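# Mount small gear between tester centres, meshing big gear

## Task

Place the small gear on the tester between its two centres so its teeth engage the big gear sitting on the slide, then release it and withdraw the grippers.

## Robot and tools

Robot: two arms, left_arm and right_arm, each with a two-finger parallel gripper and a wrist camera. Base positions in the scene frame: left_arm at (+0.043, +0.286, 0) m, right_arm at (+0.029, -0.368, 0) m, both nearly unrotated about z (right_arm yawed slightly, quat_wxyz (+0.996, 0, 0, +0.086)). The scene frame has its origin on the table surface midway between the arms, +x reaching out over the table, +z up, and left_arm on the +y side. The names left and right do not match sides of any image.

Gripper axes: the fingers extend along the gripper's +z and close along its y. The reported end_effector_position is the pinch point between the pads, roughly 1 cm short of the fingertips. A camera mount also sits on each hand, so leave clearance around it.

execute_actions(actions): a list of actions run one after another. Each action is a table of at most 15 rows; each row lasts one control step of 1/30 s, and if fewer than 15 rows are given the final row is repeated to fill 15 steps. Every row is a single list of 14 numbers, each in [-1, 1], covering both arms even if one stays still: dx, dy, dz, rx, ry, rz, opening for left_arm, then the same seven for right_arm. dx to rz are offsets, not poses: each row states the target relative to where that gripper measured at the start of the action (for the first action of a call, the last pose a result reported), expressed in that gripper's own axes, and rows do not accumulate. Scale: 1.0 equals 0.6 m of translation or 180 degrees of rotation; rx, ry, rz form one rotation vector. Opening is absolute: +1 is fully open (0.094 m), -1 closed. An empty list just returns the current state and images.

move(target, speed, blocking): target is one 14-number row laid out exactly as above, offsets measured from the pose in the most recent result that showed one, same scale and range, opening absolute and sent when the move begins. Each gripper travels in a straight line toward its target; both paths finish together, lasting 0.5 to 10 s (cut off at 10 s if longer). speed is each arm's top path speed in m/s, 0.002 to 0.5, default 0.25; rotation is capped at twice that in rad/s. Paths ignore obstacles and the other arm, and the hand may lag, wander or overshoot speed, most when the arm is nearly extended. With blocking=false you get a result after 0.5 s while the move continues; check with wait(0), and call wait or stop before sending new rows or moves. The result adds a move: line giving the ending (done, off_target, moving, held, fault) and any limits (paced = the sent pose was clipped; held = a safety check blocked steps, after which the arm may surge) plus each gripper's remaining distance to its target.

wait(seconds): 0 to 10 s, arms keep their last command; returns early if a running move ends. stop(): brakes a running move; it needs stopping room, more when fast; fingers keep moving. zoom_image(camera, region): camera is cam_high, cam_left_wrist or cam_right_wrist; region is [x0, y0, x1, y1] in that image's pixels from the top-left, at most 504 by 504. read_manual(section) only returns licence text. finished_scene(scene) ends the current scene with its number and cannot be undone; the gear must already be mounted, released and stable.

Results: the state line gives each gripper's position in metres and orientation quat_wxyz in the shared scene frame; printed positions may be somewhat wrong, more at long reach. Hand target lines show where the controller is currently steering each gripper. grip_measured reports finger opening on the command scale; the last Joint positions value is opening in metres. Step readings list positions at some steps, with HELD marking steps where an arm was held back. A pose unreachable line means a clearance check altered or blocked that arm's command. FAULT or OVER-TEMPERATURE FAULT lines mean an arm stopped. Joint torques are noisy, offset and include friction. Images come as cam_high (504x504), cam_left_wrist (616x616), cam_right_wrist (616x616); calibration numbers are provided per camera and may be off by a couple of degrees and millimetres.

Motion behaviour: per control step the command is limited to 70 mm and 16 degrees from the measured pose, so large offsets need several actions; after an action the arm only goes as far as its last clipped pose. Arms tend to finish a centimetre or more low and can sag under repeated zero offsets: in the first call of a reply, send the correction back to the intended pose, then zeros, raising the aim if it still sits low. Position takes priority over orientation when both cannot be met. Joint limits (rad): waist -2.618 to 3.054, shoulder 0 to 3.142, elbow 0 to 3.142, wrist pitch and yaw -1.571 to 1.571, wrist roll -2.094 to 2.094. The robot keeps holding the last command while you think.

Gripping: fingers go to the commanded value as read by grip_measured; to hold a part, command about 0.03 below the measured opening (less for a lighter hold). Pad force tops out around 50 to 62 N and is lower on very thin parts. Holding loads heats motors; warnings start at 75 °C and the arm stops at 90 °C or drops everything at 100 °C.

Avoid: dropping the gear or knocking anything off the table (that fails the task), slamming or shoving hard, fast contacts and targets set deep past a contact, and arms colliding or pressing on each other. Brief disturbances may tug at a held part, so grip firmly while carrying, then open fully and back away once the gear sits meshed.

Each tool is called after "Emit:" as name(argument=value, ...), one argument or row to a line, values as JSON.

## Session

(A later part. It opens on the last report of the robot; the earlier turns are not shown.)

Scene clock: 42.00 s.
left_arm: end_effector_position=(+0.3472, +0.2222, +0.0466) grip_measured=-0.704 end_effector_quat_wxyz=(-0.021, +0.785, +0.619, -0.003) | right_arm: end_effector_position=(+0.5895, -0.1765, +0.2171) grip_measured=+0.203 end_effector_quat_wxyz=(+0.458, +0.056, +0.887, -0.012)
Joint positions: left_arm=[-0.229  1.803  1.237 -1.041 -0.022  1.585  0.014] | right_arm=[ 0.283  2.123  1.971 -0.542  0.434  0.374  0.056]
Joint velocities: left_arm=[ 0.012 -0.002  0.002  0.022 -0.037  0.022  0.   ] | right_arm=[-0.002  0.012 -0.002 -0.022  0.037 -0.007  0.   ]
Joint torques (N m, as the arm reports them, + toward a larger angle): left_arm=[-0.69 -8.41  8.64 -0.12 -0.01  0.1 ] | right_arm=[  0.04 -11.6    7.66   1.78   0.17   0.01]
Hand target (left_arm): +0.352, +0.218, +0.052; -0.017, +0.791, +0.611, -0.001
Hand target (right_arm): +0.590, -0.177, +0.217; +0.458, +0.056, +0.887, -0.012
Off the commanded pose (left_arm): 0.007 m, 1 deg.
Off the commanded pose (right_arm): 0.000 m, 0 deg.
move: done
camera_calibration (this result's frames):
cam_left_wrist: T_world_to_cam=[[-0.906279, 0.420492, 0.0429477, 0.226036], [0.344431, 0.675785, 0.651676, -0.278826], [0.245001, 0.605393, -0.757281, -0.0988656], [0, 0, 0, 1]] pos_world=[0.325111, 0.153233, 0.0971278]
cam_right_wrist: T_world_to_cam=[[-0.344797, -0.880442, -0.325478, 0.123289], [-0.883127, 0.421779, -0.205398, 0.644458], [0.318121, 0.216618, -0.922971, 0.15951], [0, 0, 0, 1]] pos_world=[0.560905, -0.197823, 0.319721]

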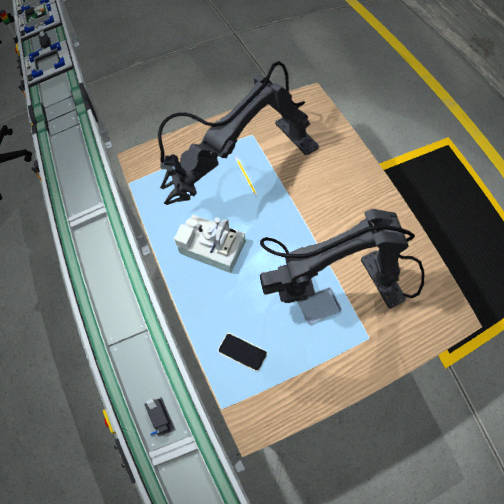

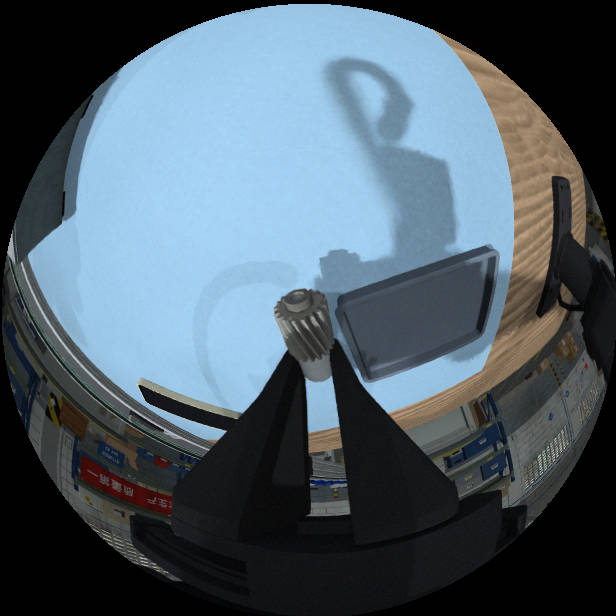

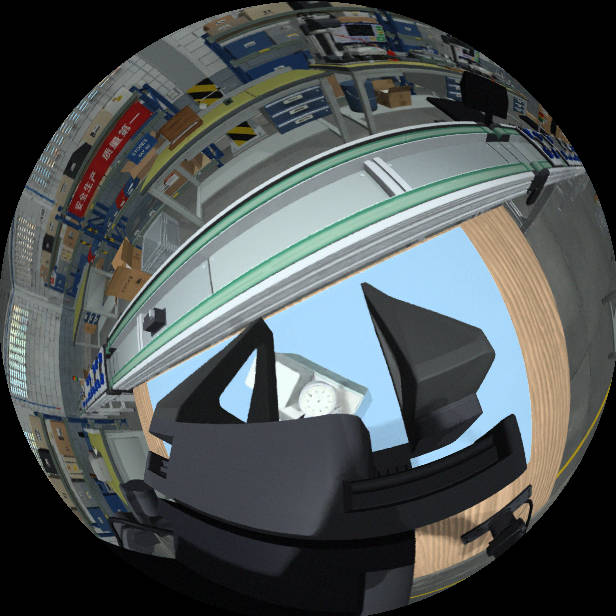

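Emit:
move(
  target=[0,0,0.06,0,0,0,-0.72,0,0,0,0,0,0,0.2],
  speed=0.05,
)

Emit:
execute_actions(
  actions=[
    [[0,0,0,0,0,0,-0.6,0,0,0,0,0,0,0.2]],
    [[0,0,0,0,0,0,-0.2,0,0,0,0,0,0,0.2]],
  ],
)

Emit:
move(
  target=[0,0,-0.07,0,0,0,-0.2,0,0,0,0,0,0,0.2],
)

Emit:
move(
  target=[0,0,0,0,0,-0.5,-0.2,0,0,0,0,0,0,0.2],
  speed=0.5,
)

Emit:
move(
  target=[0,0,0,0,0,-0.5,-0.2,0,0,0,0,0,0,0.2],
  speed=0.5,
)

Scene clock: 51.83 s.
left_arm: end_effector_position=(+0.3507, +0.2214, +0.0159) grip_measured=-0.704 end_effector_quat_wxyz=(-0.014, +0.786, +0.617, +0.003) | right_arm: end_effector_position=(+0.5895, -0.1765, +0.2171) grip_measured=+0.203 end_effector_quat_wxyz=(+0.458, +0.056, +0.887, -0.012)
Joint positions: left_arm=[-0.229  1.845  1.161 -0.905 -0.022  1.588  0.014] | right_arm=[ 0.283  2.123  1.971 -0.542  0.434  0.374  0.056]
Joint velocities: left_arm=[-0.017 -0.002 -0.012  0.051 -0.007 -0.007  0.   ] | right_arm=[-0.017 -0.007 -0.002 -0.051 -0.007  0.007 -0.001]
Joint torques (N m, as the arm reports them, + toward a larger angle): left_arm=[ 0.06 -8.9   4.58  0.1  -0.03  0.02] | right_arm=[  0.09 -11.6    7.6    1.78   0.18   0.02]
Hand target (left_arm): +0.346, +0.223, +0.011; -0.021, +0.786, +0.618, -0.003
Hand target (right_arm): +0.590, -0.177, +0.217; +0.458, +0.056, +0.887, -0.012
Off the commanded pose (left_arm): 0.007 m, 1 deg.
Off the commanded pose (right_arm): 0.000 m, 0 deg.
move: done
camera_calibration (this result's frames):
cam_left_wrist: T_world_to_cam=[[-0.905558, 0.423387, 0.0266012, 0.230293], [0.335856, 0.677211, 0.654665, -0.256915], [0.259162, 0.601772, -0.755451, -0.126629], [0, 0, 0, 1]] pos_world=[0.327647, 0.152684, 0.0664057]
cam_right_wrist: T_world_to_cam=[[-0.344797, -0.880442, -0.325478, 0.123289], [-0.883127, 0.421779, -0.205398, 0.644458], [0.318121, 0.216618, -0.922971, 0.15951], [0, 0, 0, 1]] pos_world=[0.560905, -0.197823, 0.319721]

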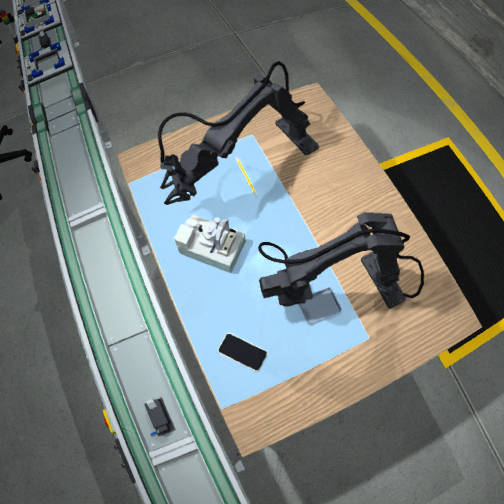

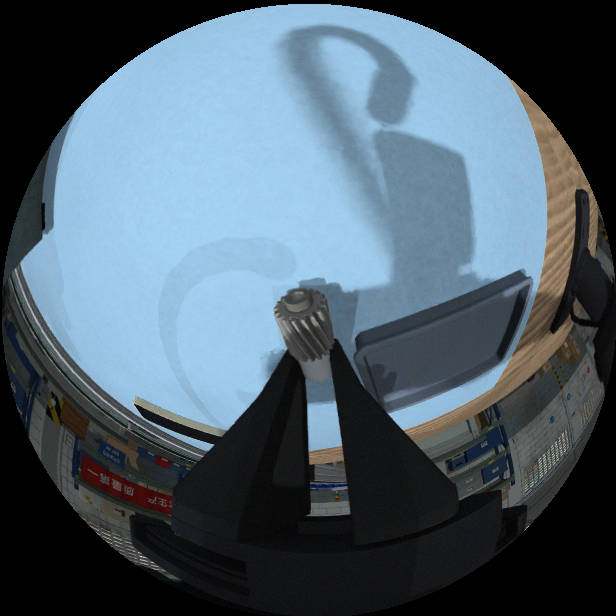

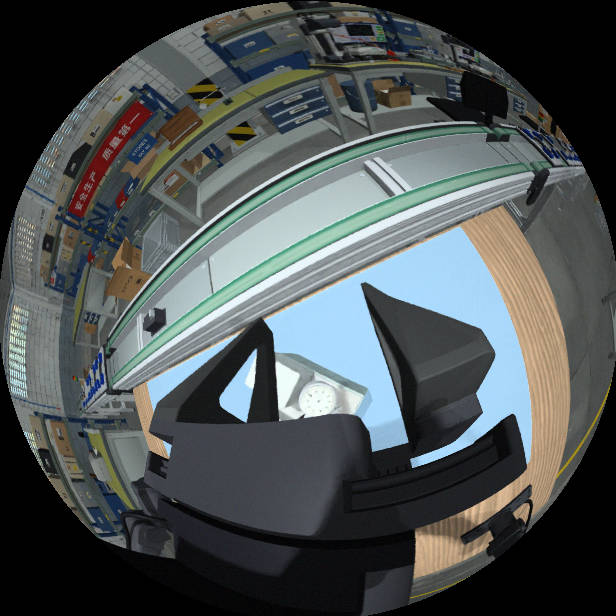

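Scene clock: 52.83 s.
left_arm: end_effector_position=(+0.3511, +0.2213, +0.0159) grip_measured=-0.202 end_effector_quat_wxyz=(-0.014, +0.786, +0.617, +0.003) | right_arm: end_effector_position=(+0.5895, -0.1765, +0.2171) grip_measured=+0.203 end_effector_quat_wxyz=(+0.458, +0.056, +0.887, -0.012)
Joint positions: left_arm=[-0.229  1.845  1.161 -0.904 -0.022  1.588  0.038] | right_arm=[ 0.283  2.123  1.971 -0.542  0.434  0.374  0.056]
Joint velocities: left_arm=[-0.012  0.002  0.012  0.066  0.037  0.007 -0.001] | right_arm=[-0.002 -0.007  0.002  0.022 -0.022  0.037 -0.001]
Joint torques (N m, as the arm reports them, + toward a larger angle): left_arm=[ 0.12 -9.47  5.91  0.07  0.    0.02] | right_arm=[  0.   -11.6    7.55   1.76   0.17   0.02]
Hand target (left_arm): +0.351, +0.221, +0.016; -0.014, +0.786, +0.617, +0.003
Hand target (right_arm): +0.590, -0.177, +0.217; +0.458, +0.056, +0.887, -0.012
Off the commanded pose (left_arm): 0.000 m, 0 deg.
Off the commanded pose (right_arm): 0.000 m, 0 deg.
Step readings (end_effector_position; steps 1 to 15: 1st action; 16 to 30: 2nd action):
0: left_arm (+0.3507, +0.2214, +0.0159) | right_arm (+0.5895, -0.1765, +0.2171)
1: left_arm (+0.3507, +0.2214, +0.0159) | right_arm (+0.5895, -0.1765, +0.2171)
2: left_arm (+0.3507, +0.2214, +0.0159) | right_arm (+0.5895, -0.1765, +0.2171)
4: left_arm (+0.3507, +0.2214, +0.0159) | right_arm (+0.5895, -0.1765, +0.2171)
8: left_arm (+0.3507, +0.2214, +0.0159) | right_arm (+0.5895, -0.1765, +0.2171)
15: left_arm (+0.3507, +0.2214, +0.0159) | right_arm (+0.5895, -0.1765, +0.2171)
16: left_arm (+0.3507, +0.2214, +0.0159) | right_arm (+0.5895, -0.1765, +0.2171)
17: left_arm (+0.3511, +0.2213, +0.0159) | right_arm (+0.5895, -0.1765, +0.2171)
19: left_arm (+0.3511, +0.2213, +0.0159) | right_arm (+0.5895, -0.1765, +0.2171)
23: left_arm (+0.3511, +0.2213, +0.0159) | right_arm (+0.5895, -0.1765, +0.2171)
30: end_effector_position above
camera_calibration (this result's frames):
cam_left_wrist: T_world_to_cam=[[-0.905597, 0.423395, 0.0251109, 0.230699], [0.334881, 0.677431, 0.654936, -0.256689], [0.260286, 0.601517, -0.755267, -0.127021], [0, 0, 0, 1]] pos_world=[0.327942, 0.152618, 0.0663872]
cam_right_wrist: T_world_to_cam=[[-0.344797, -0.880442, -0.325478, 0.123289], [-0.883127, 0.421779, -0.205398, 0.644458], [0.318121, 0.216618, -0.922971, 0.15951], [0, 0, 0, 1]] pos_world=[0.560905, -0.197823, 0.319721]

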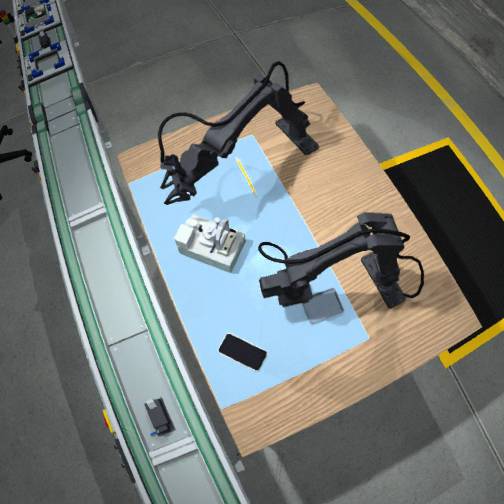

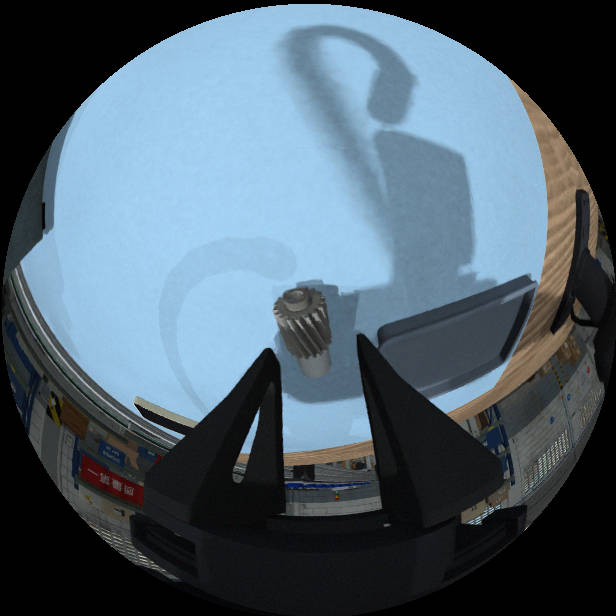

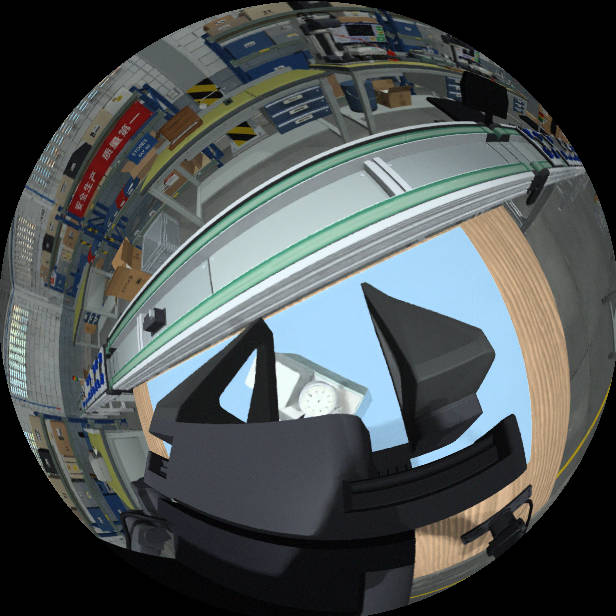

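Scene clock: 53.83 s.
left_arm: end_effector_position=(+0.3472, +0.2222, +0.0481) grip_measured=-0.202 end_effector_quat_wxyz=(-0.021, +0.786, +0.617, -0.003) | right_arm: end_effector_position=(+0.5895, -0.1765, +0.2171) grip_measured=+0.203 end_effector_quat_wxyz=(+0.458, +0.056, +0.887, -0.012)
Joint positions: left_arm=[-0.229  1.803  1.244 -1.049 -0.022  1.588  0.038] | right_arm=[ 0.283  2.123  1.971 -0.542  0.434  0.374  0.056]
Joint velocities: left_arm=[-0.012 -0.027 -0.012 -0.022 -0.007  0.007 -0.001] | right_arm=[ 0.007 -0.022  0.002  0.022  0.007  0.022 -0.001]
Joint torques (N m, as the arm reports them, + toward a larger angle): left_arm=[ -0.19 -10.36   8.16  -0.13   0.    -0.02] | right_arm=[  0.08 -11.62   7.68   1.77   0.18   0.03]
Hand target (left_arm): +0.352, +0.221, +0.058; -0.014, +0.786, +0.617, +0.003
Hand target (right_arm): +0.590, -0.177, +0.217; +0.458, +0.056, +0.887, -0.012
Off the commanded pose (left_arm): 0.011 m, 1 deg.
Off the commanded pose (right_arm): 0.000 m, 0 deg.
move: off_target (left_arm)
camera_calibration (this result's frames):
cam_left_wrist: T_world_to_cam=[[-0.904924, 0.423243, 0.0444794, 0.224853], [0.347518, 0.674572, 0.651294, -0.280653], [0.245651, 0.604829, -0.757521, -0.0977556], [0, 0, 0, 1]] pos_world=[0.325021, 0.153279, 0.0987347]
cam_right_wrist: T_world_to_cam=[[-0.344797, -0.880442, -0.325478, 0.123289], [-0.883127, 0.421779, -0.205398, 0.644458], [0.318121, 0.216618, -0.922971, 0.15951], [0, 0, 0, 1]] pos_world=[0.560905, -0.197823, 0.319721]

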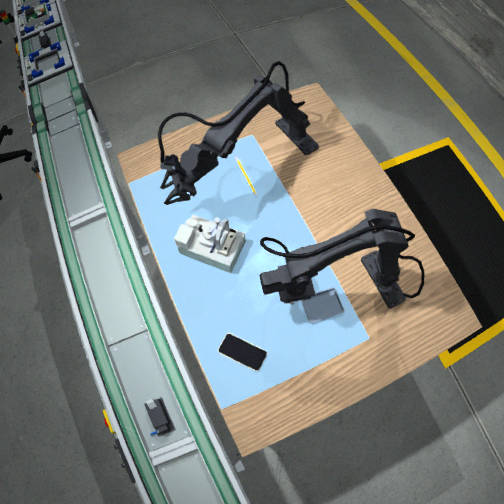

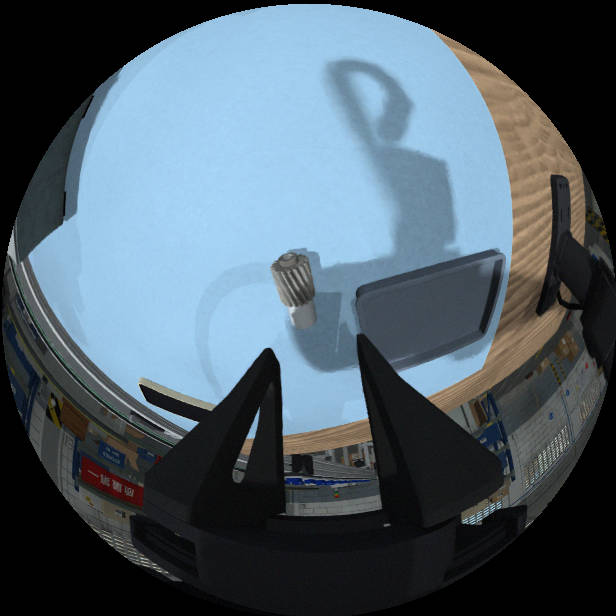

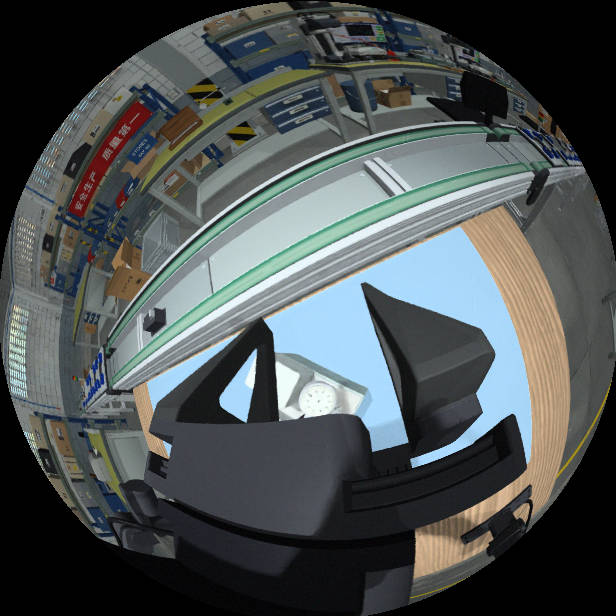

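Scene clock: 56.17 s.
left_arm: end_effector_position=(+0.3472, +0.2222, +0.0481) grip_measured=-0.202 end_effector_quat_wxyz=(-0.017, +0.124, +0.992, +0.013) | right_arm: end_effector_position=(+0.5895, -0.1765, +0.2171) grip_measured=+0.203 end_effector_quat_wxyz=(+0.458, +0.056, +0.887, -0.012)
Joint positions: left_arm=[-0.229  1.803  1.244 -1.049 -0.022  0.026  0.038] | right_arm=[ 0.283  2.123  1.971 -0.542  0.434  0.374  0.056]
Joint velocities: left_arm=[-0.002 -0.017  0.002  0.022 -0.022 -0.051 -0.001] | right_arm=[-0.002  0.002  0.002 -0.066 -0.037 -0.007 -0.   ]
Joint torques (N m, as the arm reports them, + toward a larger angle): left_arm=[-0.13 -9.31  6.1   0.04 -0.01 -0.07] | right_arm=[  0.08 -11.59   7.63   1.77   0.17   0.03]
Hand target (left_arm): +0.347, +0.222, +0.048; -0.017, +0.119, +0.993, +0.013
Hand target (right_arm): +0.590, -0.177, +0.217; +0.458, +0.056, +0.887, -0.012
Off the commanded pose (left_arm): 0.000 m, 1 deg.
Off the commanded pose (right_arm): 0.000 m, 0 deg.
move: done
camera_calibration (this result's frames):
cam_left_wrist: T_world_to_cam=[[-0.43256, -0.901553, -0.00965029, 0.35776], [-0.669937, 0.314232, 0.672638, 0.151634], [-0.603387, 0.297422, -0.739908, 0.264477], [0, 0, 0, 1]] pos_world=[0.41592, 0.19623, 0.0971467]
cam_right_wrist: T_world_to_cam=[[-0.344797, -0.880442, -0.325478, 0.123289], [-0.883127, 0.421779, -0.205398, 0.644458], [0.318121, 0.216618, -0.922971, 0.15951], [0, 0, 0, 1]] pos_world=[0.560905, -0.197823, 0.319721]

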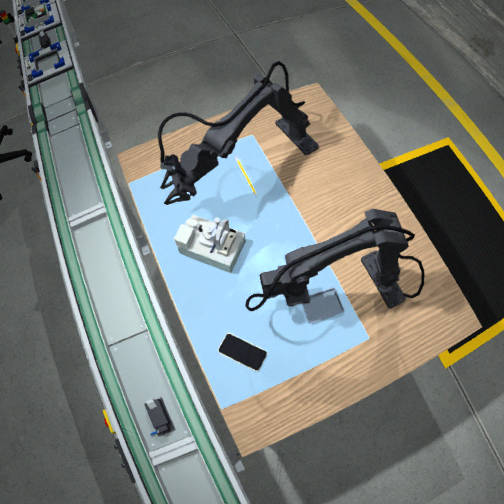

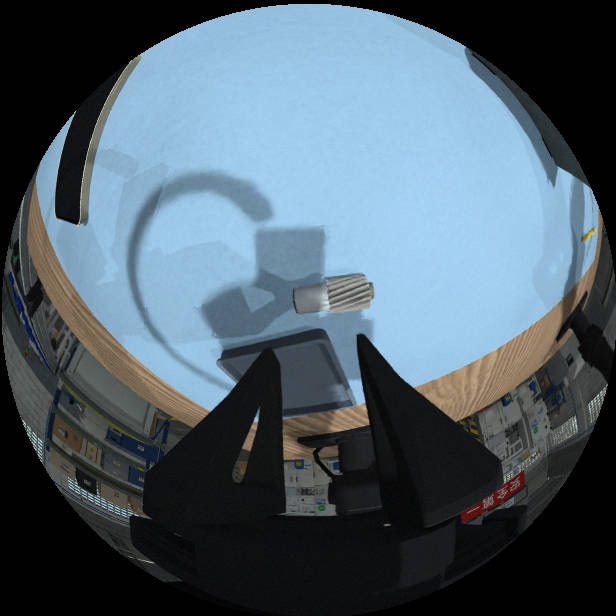

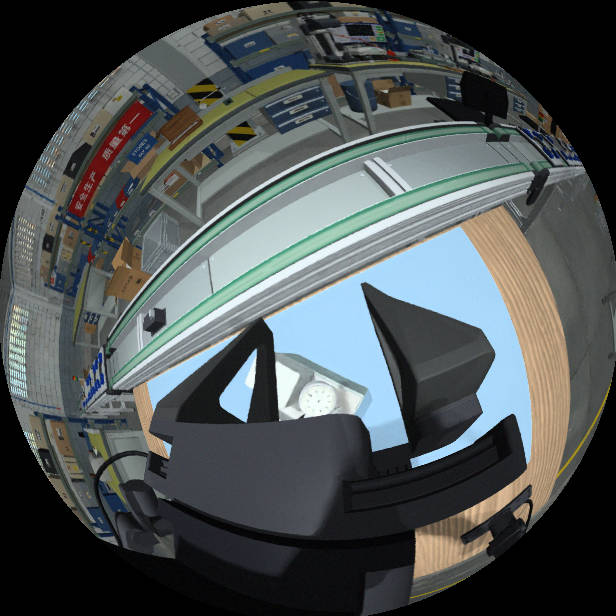

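Scene clock: 58.50 s.
left_arm: end_effector_position=(+0.3471, +0.2216, +0.0481) grip_measured=-0.202 end_effector_quat_wxyz=(-0.005, -0.610, +0.792, +0.020) | right_arm: end_effector_position=(+0.5895, -0.1765, +0.2171) grip_measured=+0.203 end_effector_quat_wxyz=(+0.458, +0.056, +0.887, -0.012)
Joint positions: left_arm=[-0.229  1.803  1.244 -1.049 -0.019 -1.535  0.038] | right_arm=[ 0.283  2.123  1.971 -0.542  0.434  0.374  0.056]
Joint velocities: left_arm=[ 0.002  0.002 -0.012 -0.037 -0.022 -0.037 -0.   ] | right_arm=[-0.002  0.007  0.007  0.007 -0.022 -0.037  0.   ]
Joint torques (N m, as the arm reports them, + toward a larger angle): left_arm=[-0.03 -9.17  6.04  0.03 -0.07 -0.05] | right_arm=[  0.02 -11.65   7.58   1.8    0.14   0.03]
Hand target (left_arm): +0.347, +0.222, +0.048; -0.003, -0.614, +0.789, +0.021
Hand target (right_arm): +0.590, -0.177, +0.217; +0.458, +0.056, +0.887, -0.012
Off the commanded pose (left_arm): 0.001 m, 1 deg.
Off the commanded pose (right_arm): 0.000 m, 0 deg.
move: done
camera_calibration (this result's frames):
cam_left_wrist: T_world_to_cam=[[0.896849, -0.440777, -0.0371279, -0.204982], [-0.319919, -0.704318, 0.63371, 0.257849], [-0.305475, -0.556464, -0.772679, 0.351971], [0, 0, 0, 1]] pos_world=[0.373846, 0.287116, 0.100949]
cam_right_wrist: T_world_to_cam=[[-0.344797, -0.880442, -0.325478, 0.123289], [-0.883127, 0.421779, -0.205398, 0.644458], [0.318121, 0.216618, -0.922971, 0.15951], [0, 0, 0, 1]] pos_world=[0.560905, -0.197823, 0.319721]

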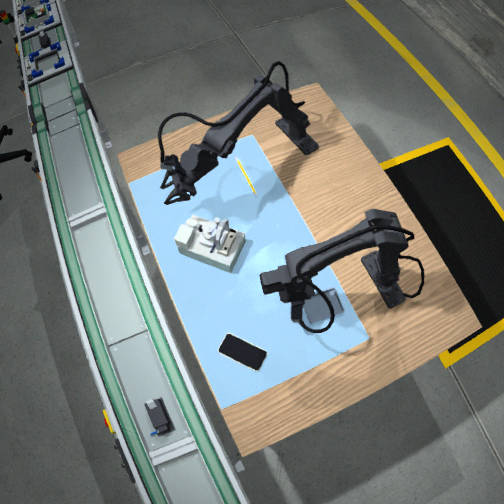

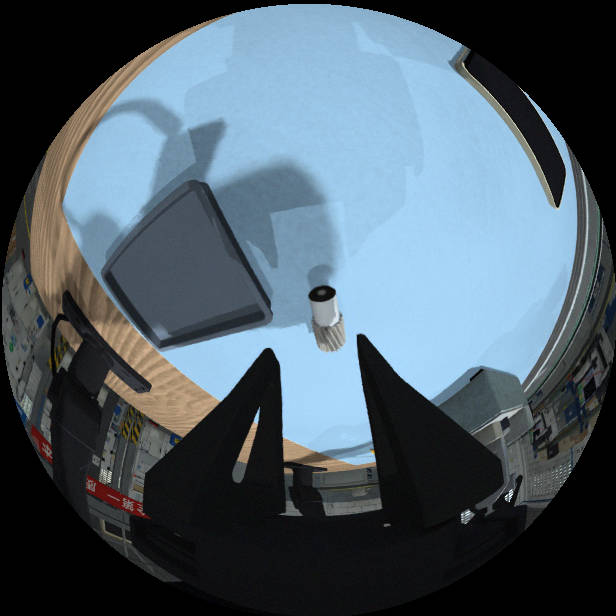

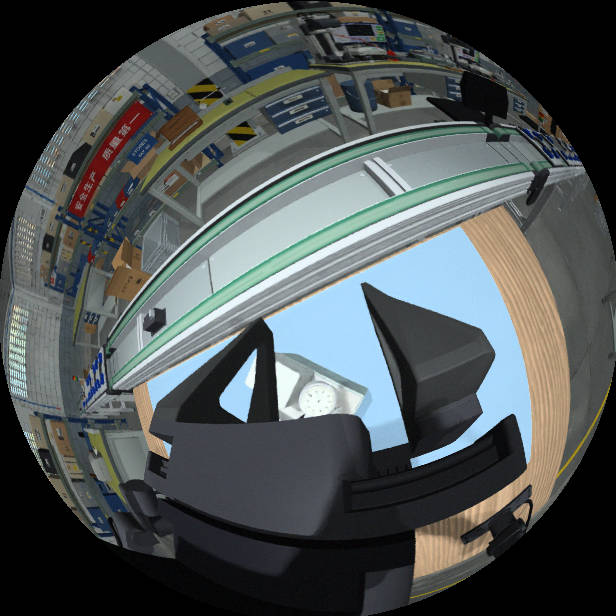

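Emit:
move(
  target=[0,0,0.066,0,0,0,-0.2,0,0,0,0,0,0,0.2],
  speed=0.05,
)

Emit:
execute_actions(
  actions=[
    [[0,0,0,0,0,0,-0.74,0,0,0,0,0,0,0.2]],
    [[0,0,0,0,0,0,-0.74,0,0,0,0,0,0,0.2]],
  ],
)

Emit:
move(
  target=[0.1,0,-0.25,0,0,0.72,-0.74,0,0,0,0,0,0,0.2],
  speed=0.4,
)

Emit:
move(
  target=[-0.1,0,0,0,-0.55,0,-0.74,0,0,0,0,0,0,0.2],
  speed=0.4,
)

Scene clock: 72.50 s.
left_arm: end_effector_position=(+0.3506, +0.2208, +0.0148) grip_measured=-0.202 end_effector_quat_wxyz=(+0.001, -0.611, +0.792, +0.014) | right_arm: end_effector_position=(+0.5895, -0.1765, +0.2171) grip_measured=+0.203 end_effector_quat_wxyz=(+0.458, +0.056, +0.887, -0.012)
Joint positions: left_arm=[-0.229  1.848  1.159 -0.902 -0.019 -1.537  0.038] | right_arm=[ 0.283  2.123  1.971 -0.542  0.434  0.374  0.056]
Joint velocities: left_arm=[ 0.007  0.017  0.002 -0.007  0.007 -0.022 -0.001] | right_arm=[ 0.007  0.002 -0.017  0.022 -0.007 -0.007  0.   ]
Joint torques (N m, as the arm reports them, + toward a larger angle): left_arm=[-0.05 -8.69  4.55  0.14  0.01  0.07] | right_arm=[  0.06 -11.6    7.69   1.78   0.19   0.01]
Hand target (left_arm): +0.346, +0.222, +0.009; -0.005, -0.610, +0.792, +0.020
Hand target (right_arm): +0.590, -0.177, +0.217; +0.458, +0.056, +0.887, -0.012
Off the commanded pose (left_arm): 0.008 m, 1 deg.
Off the commanded pose (right_arm): 0.000 m, 0 deg.
move: done
camera_calibration (this result's frames):
cam_left_wrist: T_world_to_cam=[[0.898345, -0.438833, -0.0200346, -0.210975], [-0.329167, -0.702646, 0.630824, 0.282468], [-0.290903, -0.560103, -0.775668, 0.322583], [0, 0, 0, 1]] pos_world=[0.376348, 0.286572, 0.067803]
cam_right_wrist: T_world_to_cam=[[-0.344797, -0.880442, -0.325478, 0.123289], [-0.883127, 0.421779, -0.205398, 0.644458], [0.318121, 0.216618, -0.922971, 0.15951], [0, 0, 0, 1]] pos_world=[0.560905, -0.197823, 0.319721]

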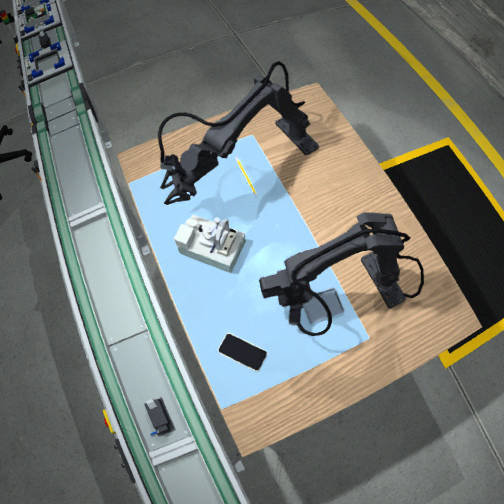

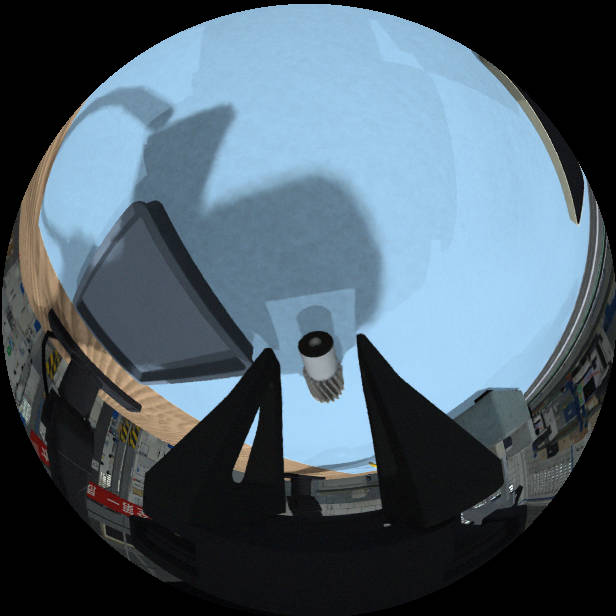

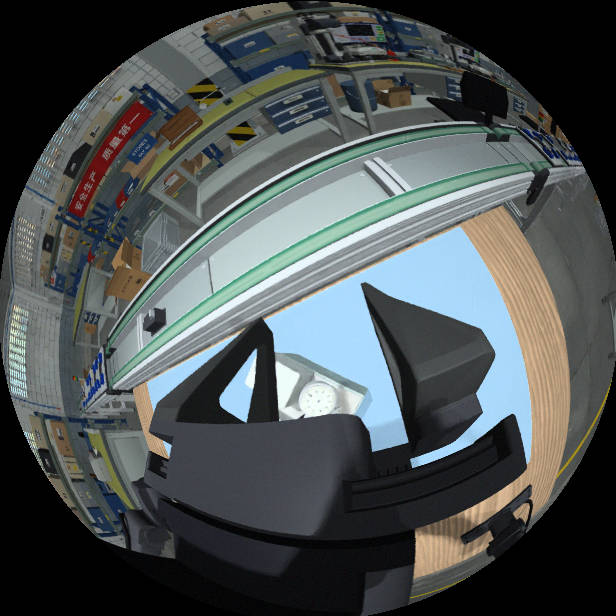

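Scene clock: 73.50 s.
left_arm: end_effector_position=(+0.3507, +0.2208, +0.0148) grip_measured=-0.713 end_effector_quat_wxyz=(+0.001, -0.611, +0.792, +0.013) | right_arm: end_effector_position=(+0.5895, -0.1765, +0.2171) grip_measured=+0.203 end_effector_quat_wxyz=(+0.458, +0.056, +0.887, -0.012)
Joint positions: left_arm=[-0.229  1.848  1.159 -0.901 -0.019 -1.537  0.013] | right_arm=[ 0.283  2.123  1.971 -0.542  0.434  0.374  0.056]
Joint velocities: left_arm=[ 0.017 -0.032 -0.002  0.007  0.007 -0.066 -0.001] | right_arm=[ 0.002 -0.002 -0.002  0.051 -0.022  0.051 -0.   ]
Joint torques (N m, as the arm reports them, + toward a larger angle): left_arm=[ 0.02 -9.44  5.91  0.1  -0.01  0.01] | right_arm=[  0.02 -11.62   7.62   1.78   0.17   0.02]
Hand target (left_arm): +0.351, +0.221, +0.015; +0.001, -0.611, +0.792, +0.013
Hand target (right_arm): +0.590, -0.177, +0.217; +0.458, +0.056, +0.887, -0.012
Off the commanded pose (left_arm): 0.000 m, 0 deg.
Off the commanded pose (right_arm): 0.000 m, 0 deg.
Step readings (end_effector_position; steps 1 to 15: 1st action; 16 to 30: 2nd action):
0: left_arm (+0.3506, +0.2208, +0.0148) | right_arm (+0.5895, -0.1765, +0.2171)
1: left_arm (+0.3506, +0.2208, +0.0148) | right_arm (+0.5895, -0.1765, +0.2171)
2: left_arm (+0.3506, +0.2208, +0.0148) | right_arm (+0.5895, -0.1765, +0.2171)
4: left_arm (+0.3507, +0.2208, +0.0148) | right_arm (+0.5895, -0.1765, +0.2171)
8: left_arm (+0.3507, +0.2208, +0.0148) | right_arm (+0.5895, -0.1765, +0.2171)
15: left_arm (+0.3507, +0.2208, +0.0148) | right_arm (+0.5895, -0.1765, +0.2171)
16: left_arm (+0.3507, +0.2208, +0.0148) | right_arm (+0.5895, -0.1765, +0.2171)
17: left_arm (+0.3507, +0.2208, +0.0148) | right_arm (+0.5895, -0.1765, +0.2171)
19: left_arm (+0.3507, +0.2208, +0.0148) | right_arm (+0.5895, -0.1765, +0.2171)
23: left_arm (+0.3507, +0.2208, +0.0148) | right_arm (+0.5895, -0.1765, +0.2171)
30: end_effector_position above
camera_calibration (this result's frames):
cam_left_wrist: T_world_to_cam=[[0.898353, -0.438834, -0.0196634, -0.211075], [-0.329402, -0.702592, 0.63076, 0.282556], [-0.290615, -0.560168, -0.775729, 0.322511], [0, 0, 0, 1]] pos_world=[0.37642, 0.286556, 0.0678051]
cam_right_wrist: T_world_to_cam=[[-0.344797, -0.880442, -0.325478, 0.123289], [-0.883127, 0.421779, -0.205398, 0.644458], [0.318121, 0.216618, -0.922971, 0.15951], [0, 0, 0, 1]] pos_world=[0.560905, -0.197823, 0.319721]

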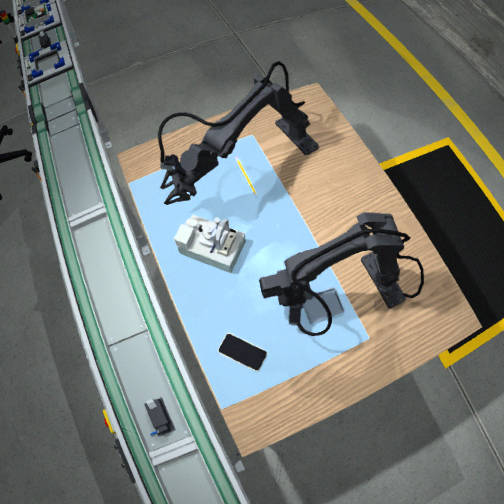

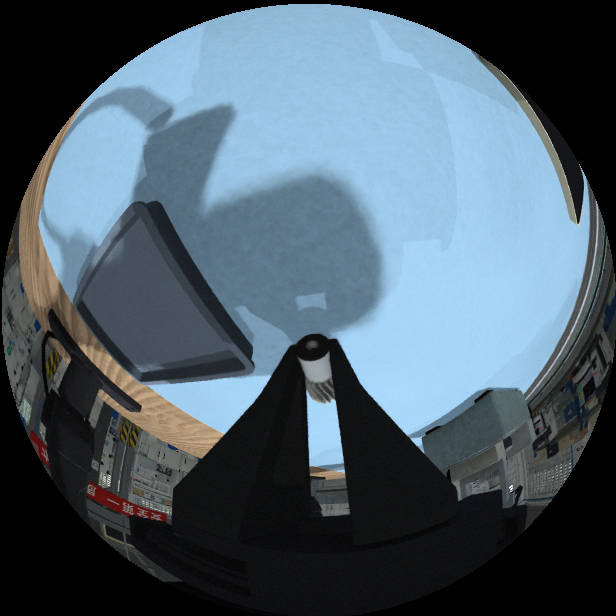

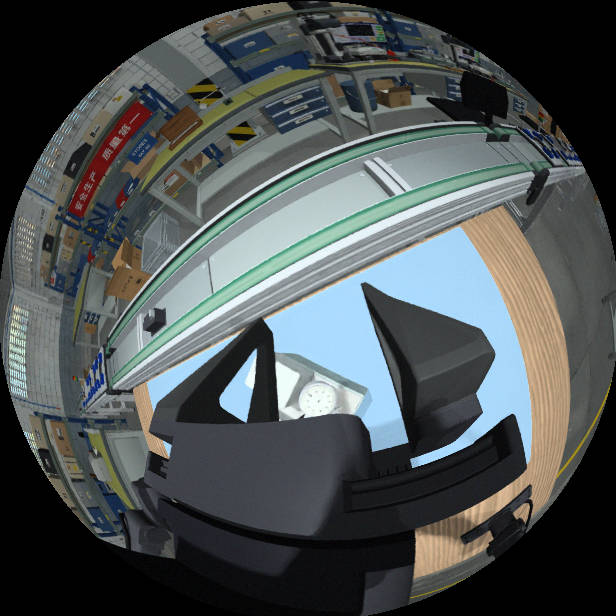

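Scene clock: 77.00 s.
left_arm: end_effector_position=(+0.3345, +0.1658, +0.1562) grip_measured=-0.713 end_effector_quat_wxyz=(-0.020, +0.449, +0.893, +0.008) | right_arm: end_effector_position=(+0.5895, -0.1765, +0.2171) grip_measured=+0.203 end_effector_quat_wxyz=(+0.458, +0.056, +0.887, -0.012)
Joint positions: left_arm=[-0.412  1.779  1.648 -1.48  -0.019  0.525  0.013] | right_arm=[ 0.283  2.123  1.971 -0.542  0.434  0.374  0.056]
Joint velocities: left_arm=[-0.002  0.002  0.007 -0.022 -0.007  0.022  0.001] | right_arm=[-0.022 -0.002  0.002 -0.081  0.007  0.022  0.001]
Joint torques (N m, as the arm reports them, + toward a larger angle): left_arm=[-0.68 -8.98  8.95 -0.09  0.    0.1 ] | right_arm=[  0.02 -11.58   7.66   1.77   0.17   0.02]
Hand target (left_arm): +0.337, +0.162, +0.164; -0.011, +0.456, +0.890, +0.008
Hand target (right_arm): +0.590, -0.177, +0.217; +0.458, +0.056, +0.887, -0.012
Off the commanded pose (left_arm): 0.010 m, 1 deg.
Off the commanded pose (right_arm): 0.000 m, 0 deg.
move: done
camera_calibration (this result's frames):
cam_left_wrist: T_world_to_cam=[[-0.90349, -0.428322, 0.0156941, 0.3776], [-0.307064, 0.67239, 0.6735, -0.0927115], [-0.299028, 0.603682, -0.73902, 0.200789], [0, 0, 0, 1]] pos_world=[0.372731, 0.10286, 0.204902]
cam_right_wrist: T_world_to_cam=[[-0.344797, -0.880442, -0.325478, 0.123289], [-0.883127, 0.421779, -0.205398, 0.644458], [0.318121, 0.216618, -0.922971, 0.15951], [0, 0, 0, 1]] pos_world=[0.560905, -0.197823, 0.319721]

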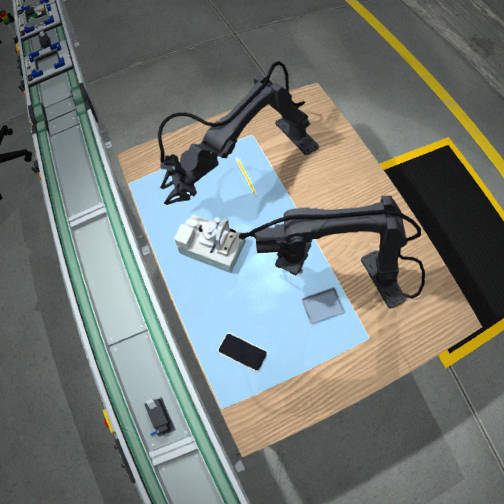

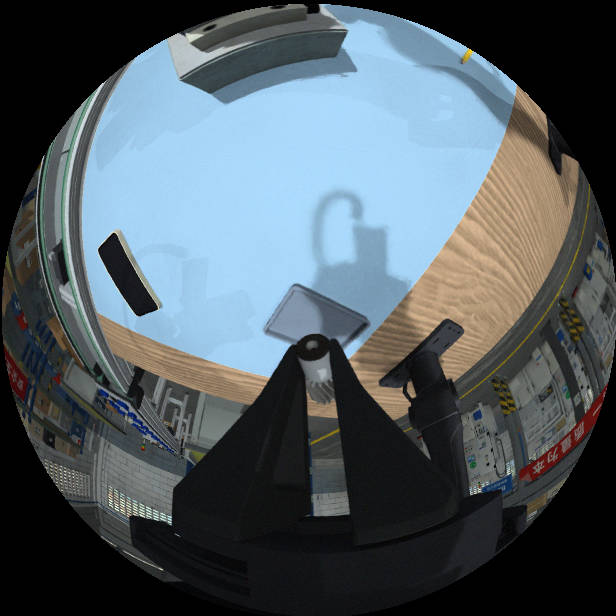

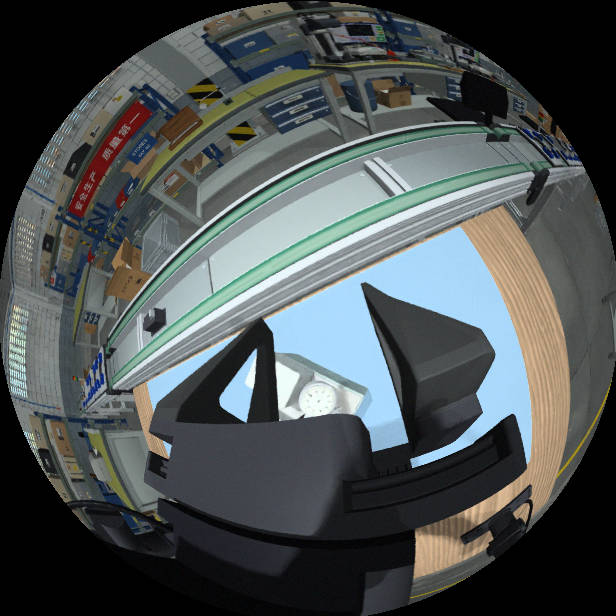

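Scene clock: 80.17 s.
left_arm: end_effector_position=(+0.3730, +0.1174, +0.1569) grip_measured=-0.713 end_effector_quat_wxyz=(+0.646, +0.302, +0.616, -0.335) | right_arm: end_effector_position=(+0.5895, -0.1765, +0.2171) grip_measured=+0.203 end_effector_quat_wxyz=(+0.458, +0.056, +0.887, -0.012)
Joint positions: left_arm=[-0.125  1.763  0.296  1.553  0.815 -0.086  0.013] | right_arm=[ 0.283  2.123  1.971 -0.542  0.434  0.374  0.056]
Joint velocities: left_arm=[ 0.002  0.027 -0.012  0.154  0.051  0.022 -0.001] | right_arm=[ 0.002 -0.002  0.007  0.081  0.022  0.022  0.   ]
Joint torques (N m, as the arm reports them, + toward a larger angle): left_arm=[-0.88 -5.88  2.85  1.72 -0.16 -0.08] | right_arm=[  0.05 -11.65   7.61   1.75   0.17   0.03]
Hand target (left_arm): +0.370, +0.116, +0.155; +0.644, +0.298, +0.618, -0.339
Hand target (right_arm): +0.590, -0.177, +0.217; +0.458, +0.056, +0.887, -0.012
Off the commanded pose (left_arm): 0.004 m, 3 deg.
Off the commanded pose (right_arm): 0.000 m, 0 deg.
joint sent to its limit (left arm) — the command would take joint 4 (wrist pitch) past its upper limit, so that joint was sent only as far as its limit.
move: off_target (left_arm); limits=paced
camera_calibration (this result's frames):
cam_left_wrist: T_world_to_cam=[[-0.787984, -0.590664, -0.173771, 0.397321], [-0.244999, 0.559737, -0.791625, 0.171125], [0.564851, -0.581215, -0.585776, 0.0348612], [0, 0, 0, 1]] pos_world=[0.335317, 0.15916, 0.224931]
cam_right_wrist: T_world_to_cam=[[-0.344797, -0.880442, -0.325478, 0.123289], [-0.883127, 0.421779, -0.205398, 0.644458], [0.318121, 0.216618, -0.922971, 0.15951], [0, 0, 0, 1]] pos_world=[0.560905, -0.197823, 0.319721]

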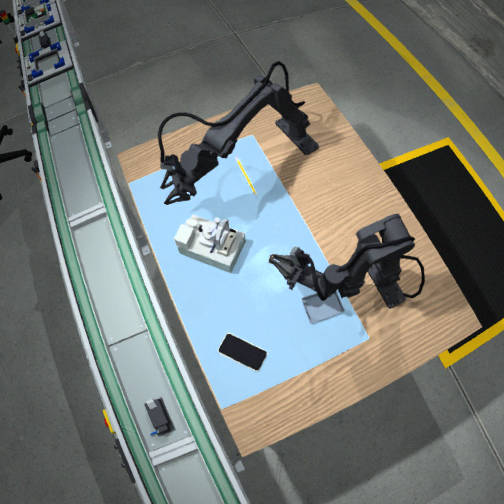

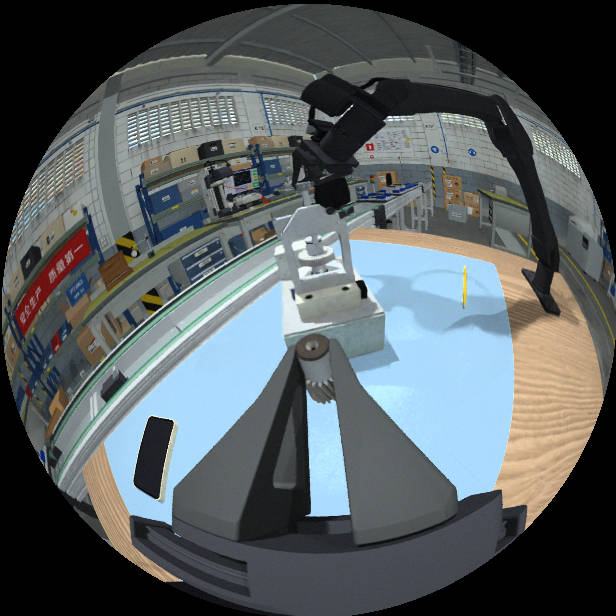

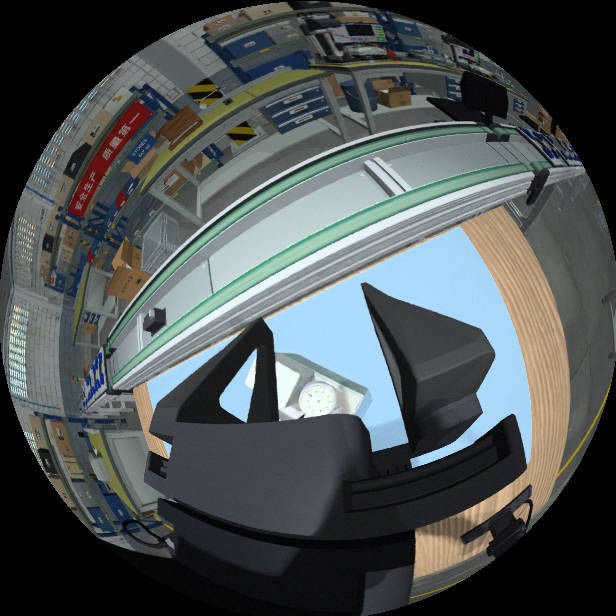

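Emit:
move(
  target=[0,0,0,0,0,0,-0.74,0.142,0.123,-0.245,-0.30,-0.176,-0.105,0],
)

Scene clock: 97.23 s.
left_arm: end_effector_position=(+0.3731, +0.1174, +0.1573) grip_measured=-0.713 end_effector_quat_wxyz=(+0.647, +0.302, +0.615, -0.335) | right_arm: end_effector_position=(+0.4360, -0.0840, +0.2392) grip_measured=+0.003 end_effector_quat_wxyz=(+0.647, -0.293, +0.638, +0.297)
Joint positions: left_arm=[-0.125  1.763  0.296  1.555  0.814 -0.087  0.013] | right_arm=[ 0.298  1.686  0.833  0.867 -0.391  0.005  0.047]
Joint velocities: left_arm=[ 0.007 -0.002 -0.012  0.081 -0.066 -0.007 -0.   ] | right_arm=[ 0.007 -0.022 -0.002 -0.051 -0.007 -0.022 -0.001]
Joint torques (N m, as the arm reports them, + toward a larger angle): left_arm=[-0.05 -6.57  3.91  1.53 -0.02  0.01] | right_arm=[ 0.12 -7.23  5.64  2.05 -0.1  -0.08]
Hand target (left_arm): +0.373, +0.117, +0.157; +0.646, +0.302, +0.616, -0.335
Hand target (right_arm): +0.431, -0.083, +0.232; +0.642, -0.301, +0.640, +0.297
Off the commanded pose (left_arm): 0.000 m, 0 deg.
Off the commanded pose (right_arm): 0.008 m, 1 deg.
move: done
camera_calibration (this result's frames):
cam_left_wrist: T_world_to_cam=[[-0.78734, -0.591356, -0.174335, 0.397427], [-0.244389, 0.558974, -0.792352, 0.17137], [0.566011, -0.581246, -0.584624, 0.0344757], [0, 0, 0, 1]] pos_world=[0.335277, 0.159268, 0.225226]
cam_right_wrist: T_world_to_cam=[[0.684972, -0.61855, -0.38498, -0.253727], [-0.642139, -0.262915, -0.720092, 0.43487], [0.344196, 0.740454, -0.577284, 0.158632], [0, 0, 0, 1]] pos_world=[0.398443, -0.160068, 0.307042]

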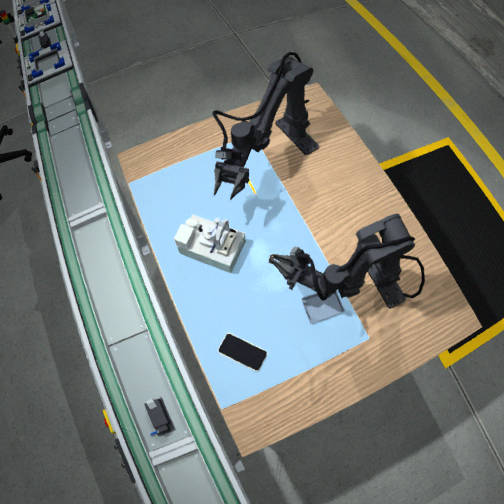

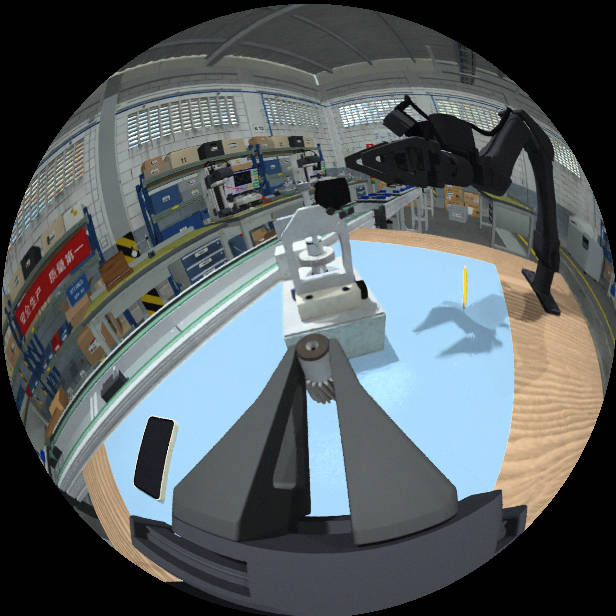

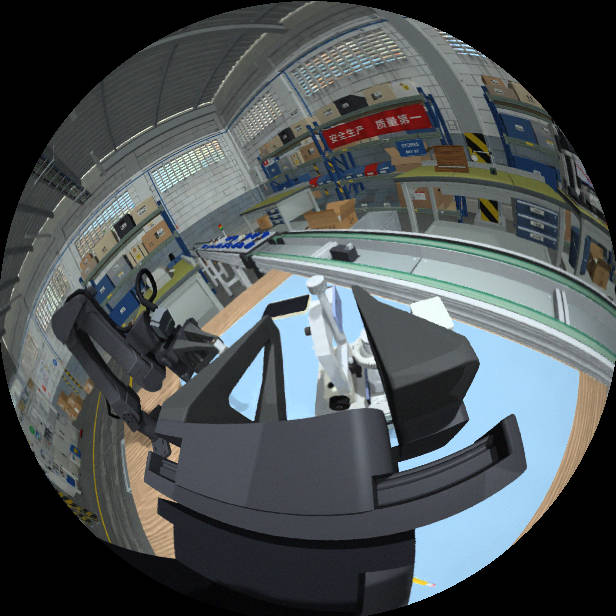

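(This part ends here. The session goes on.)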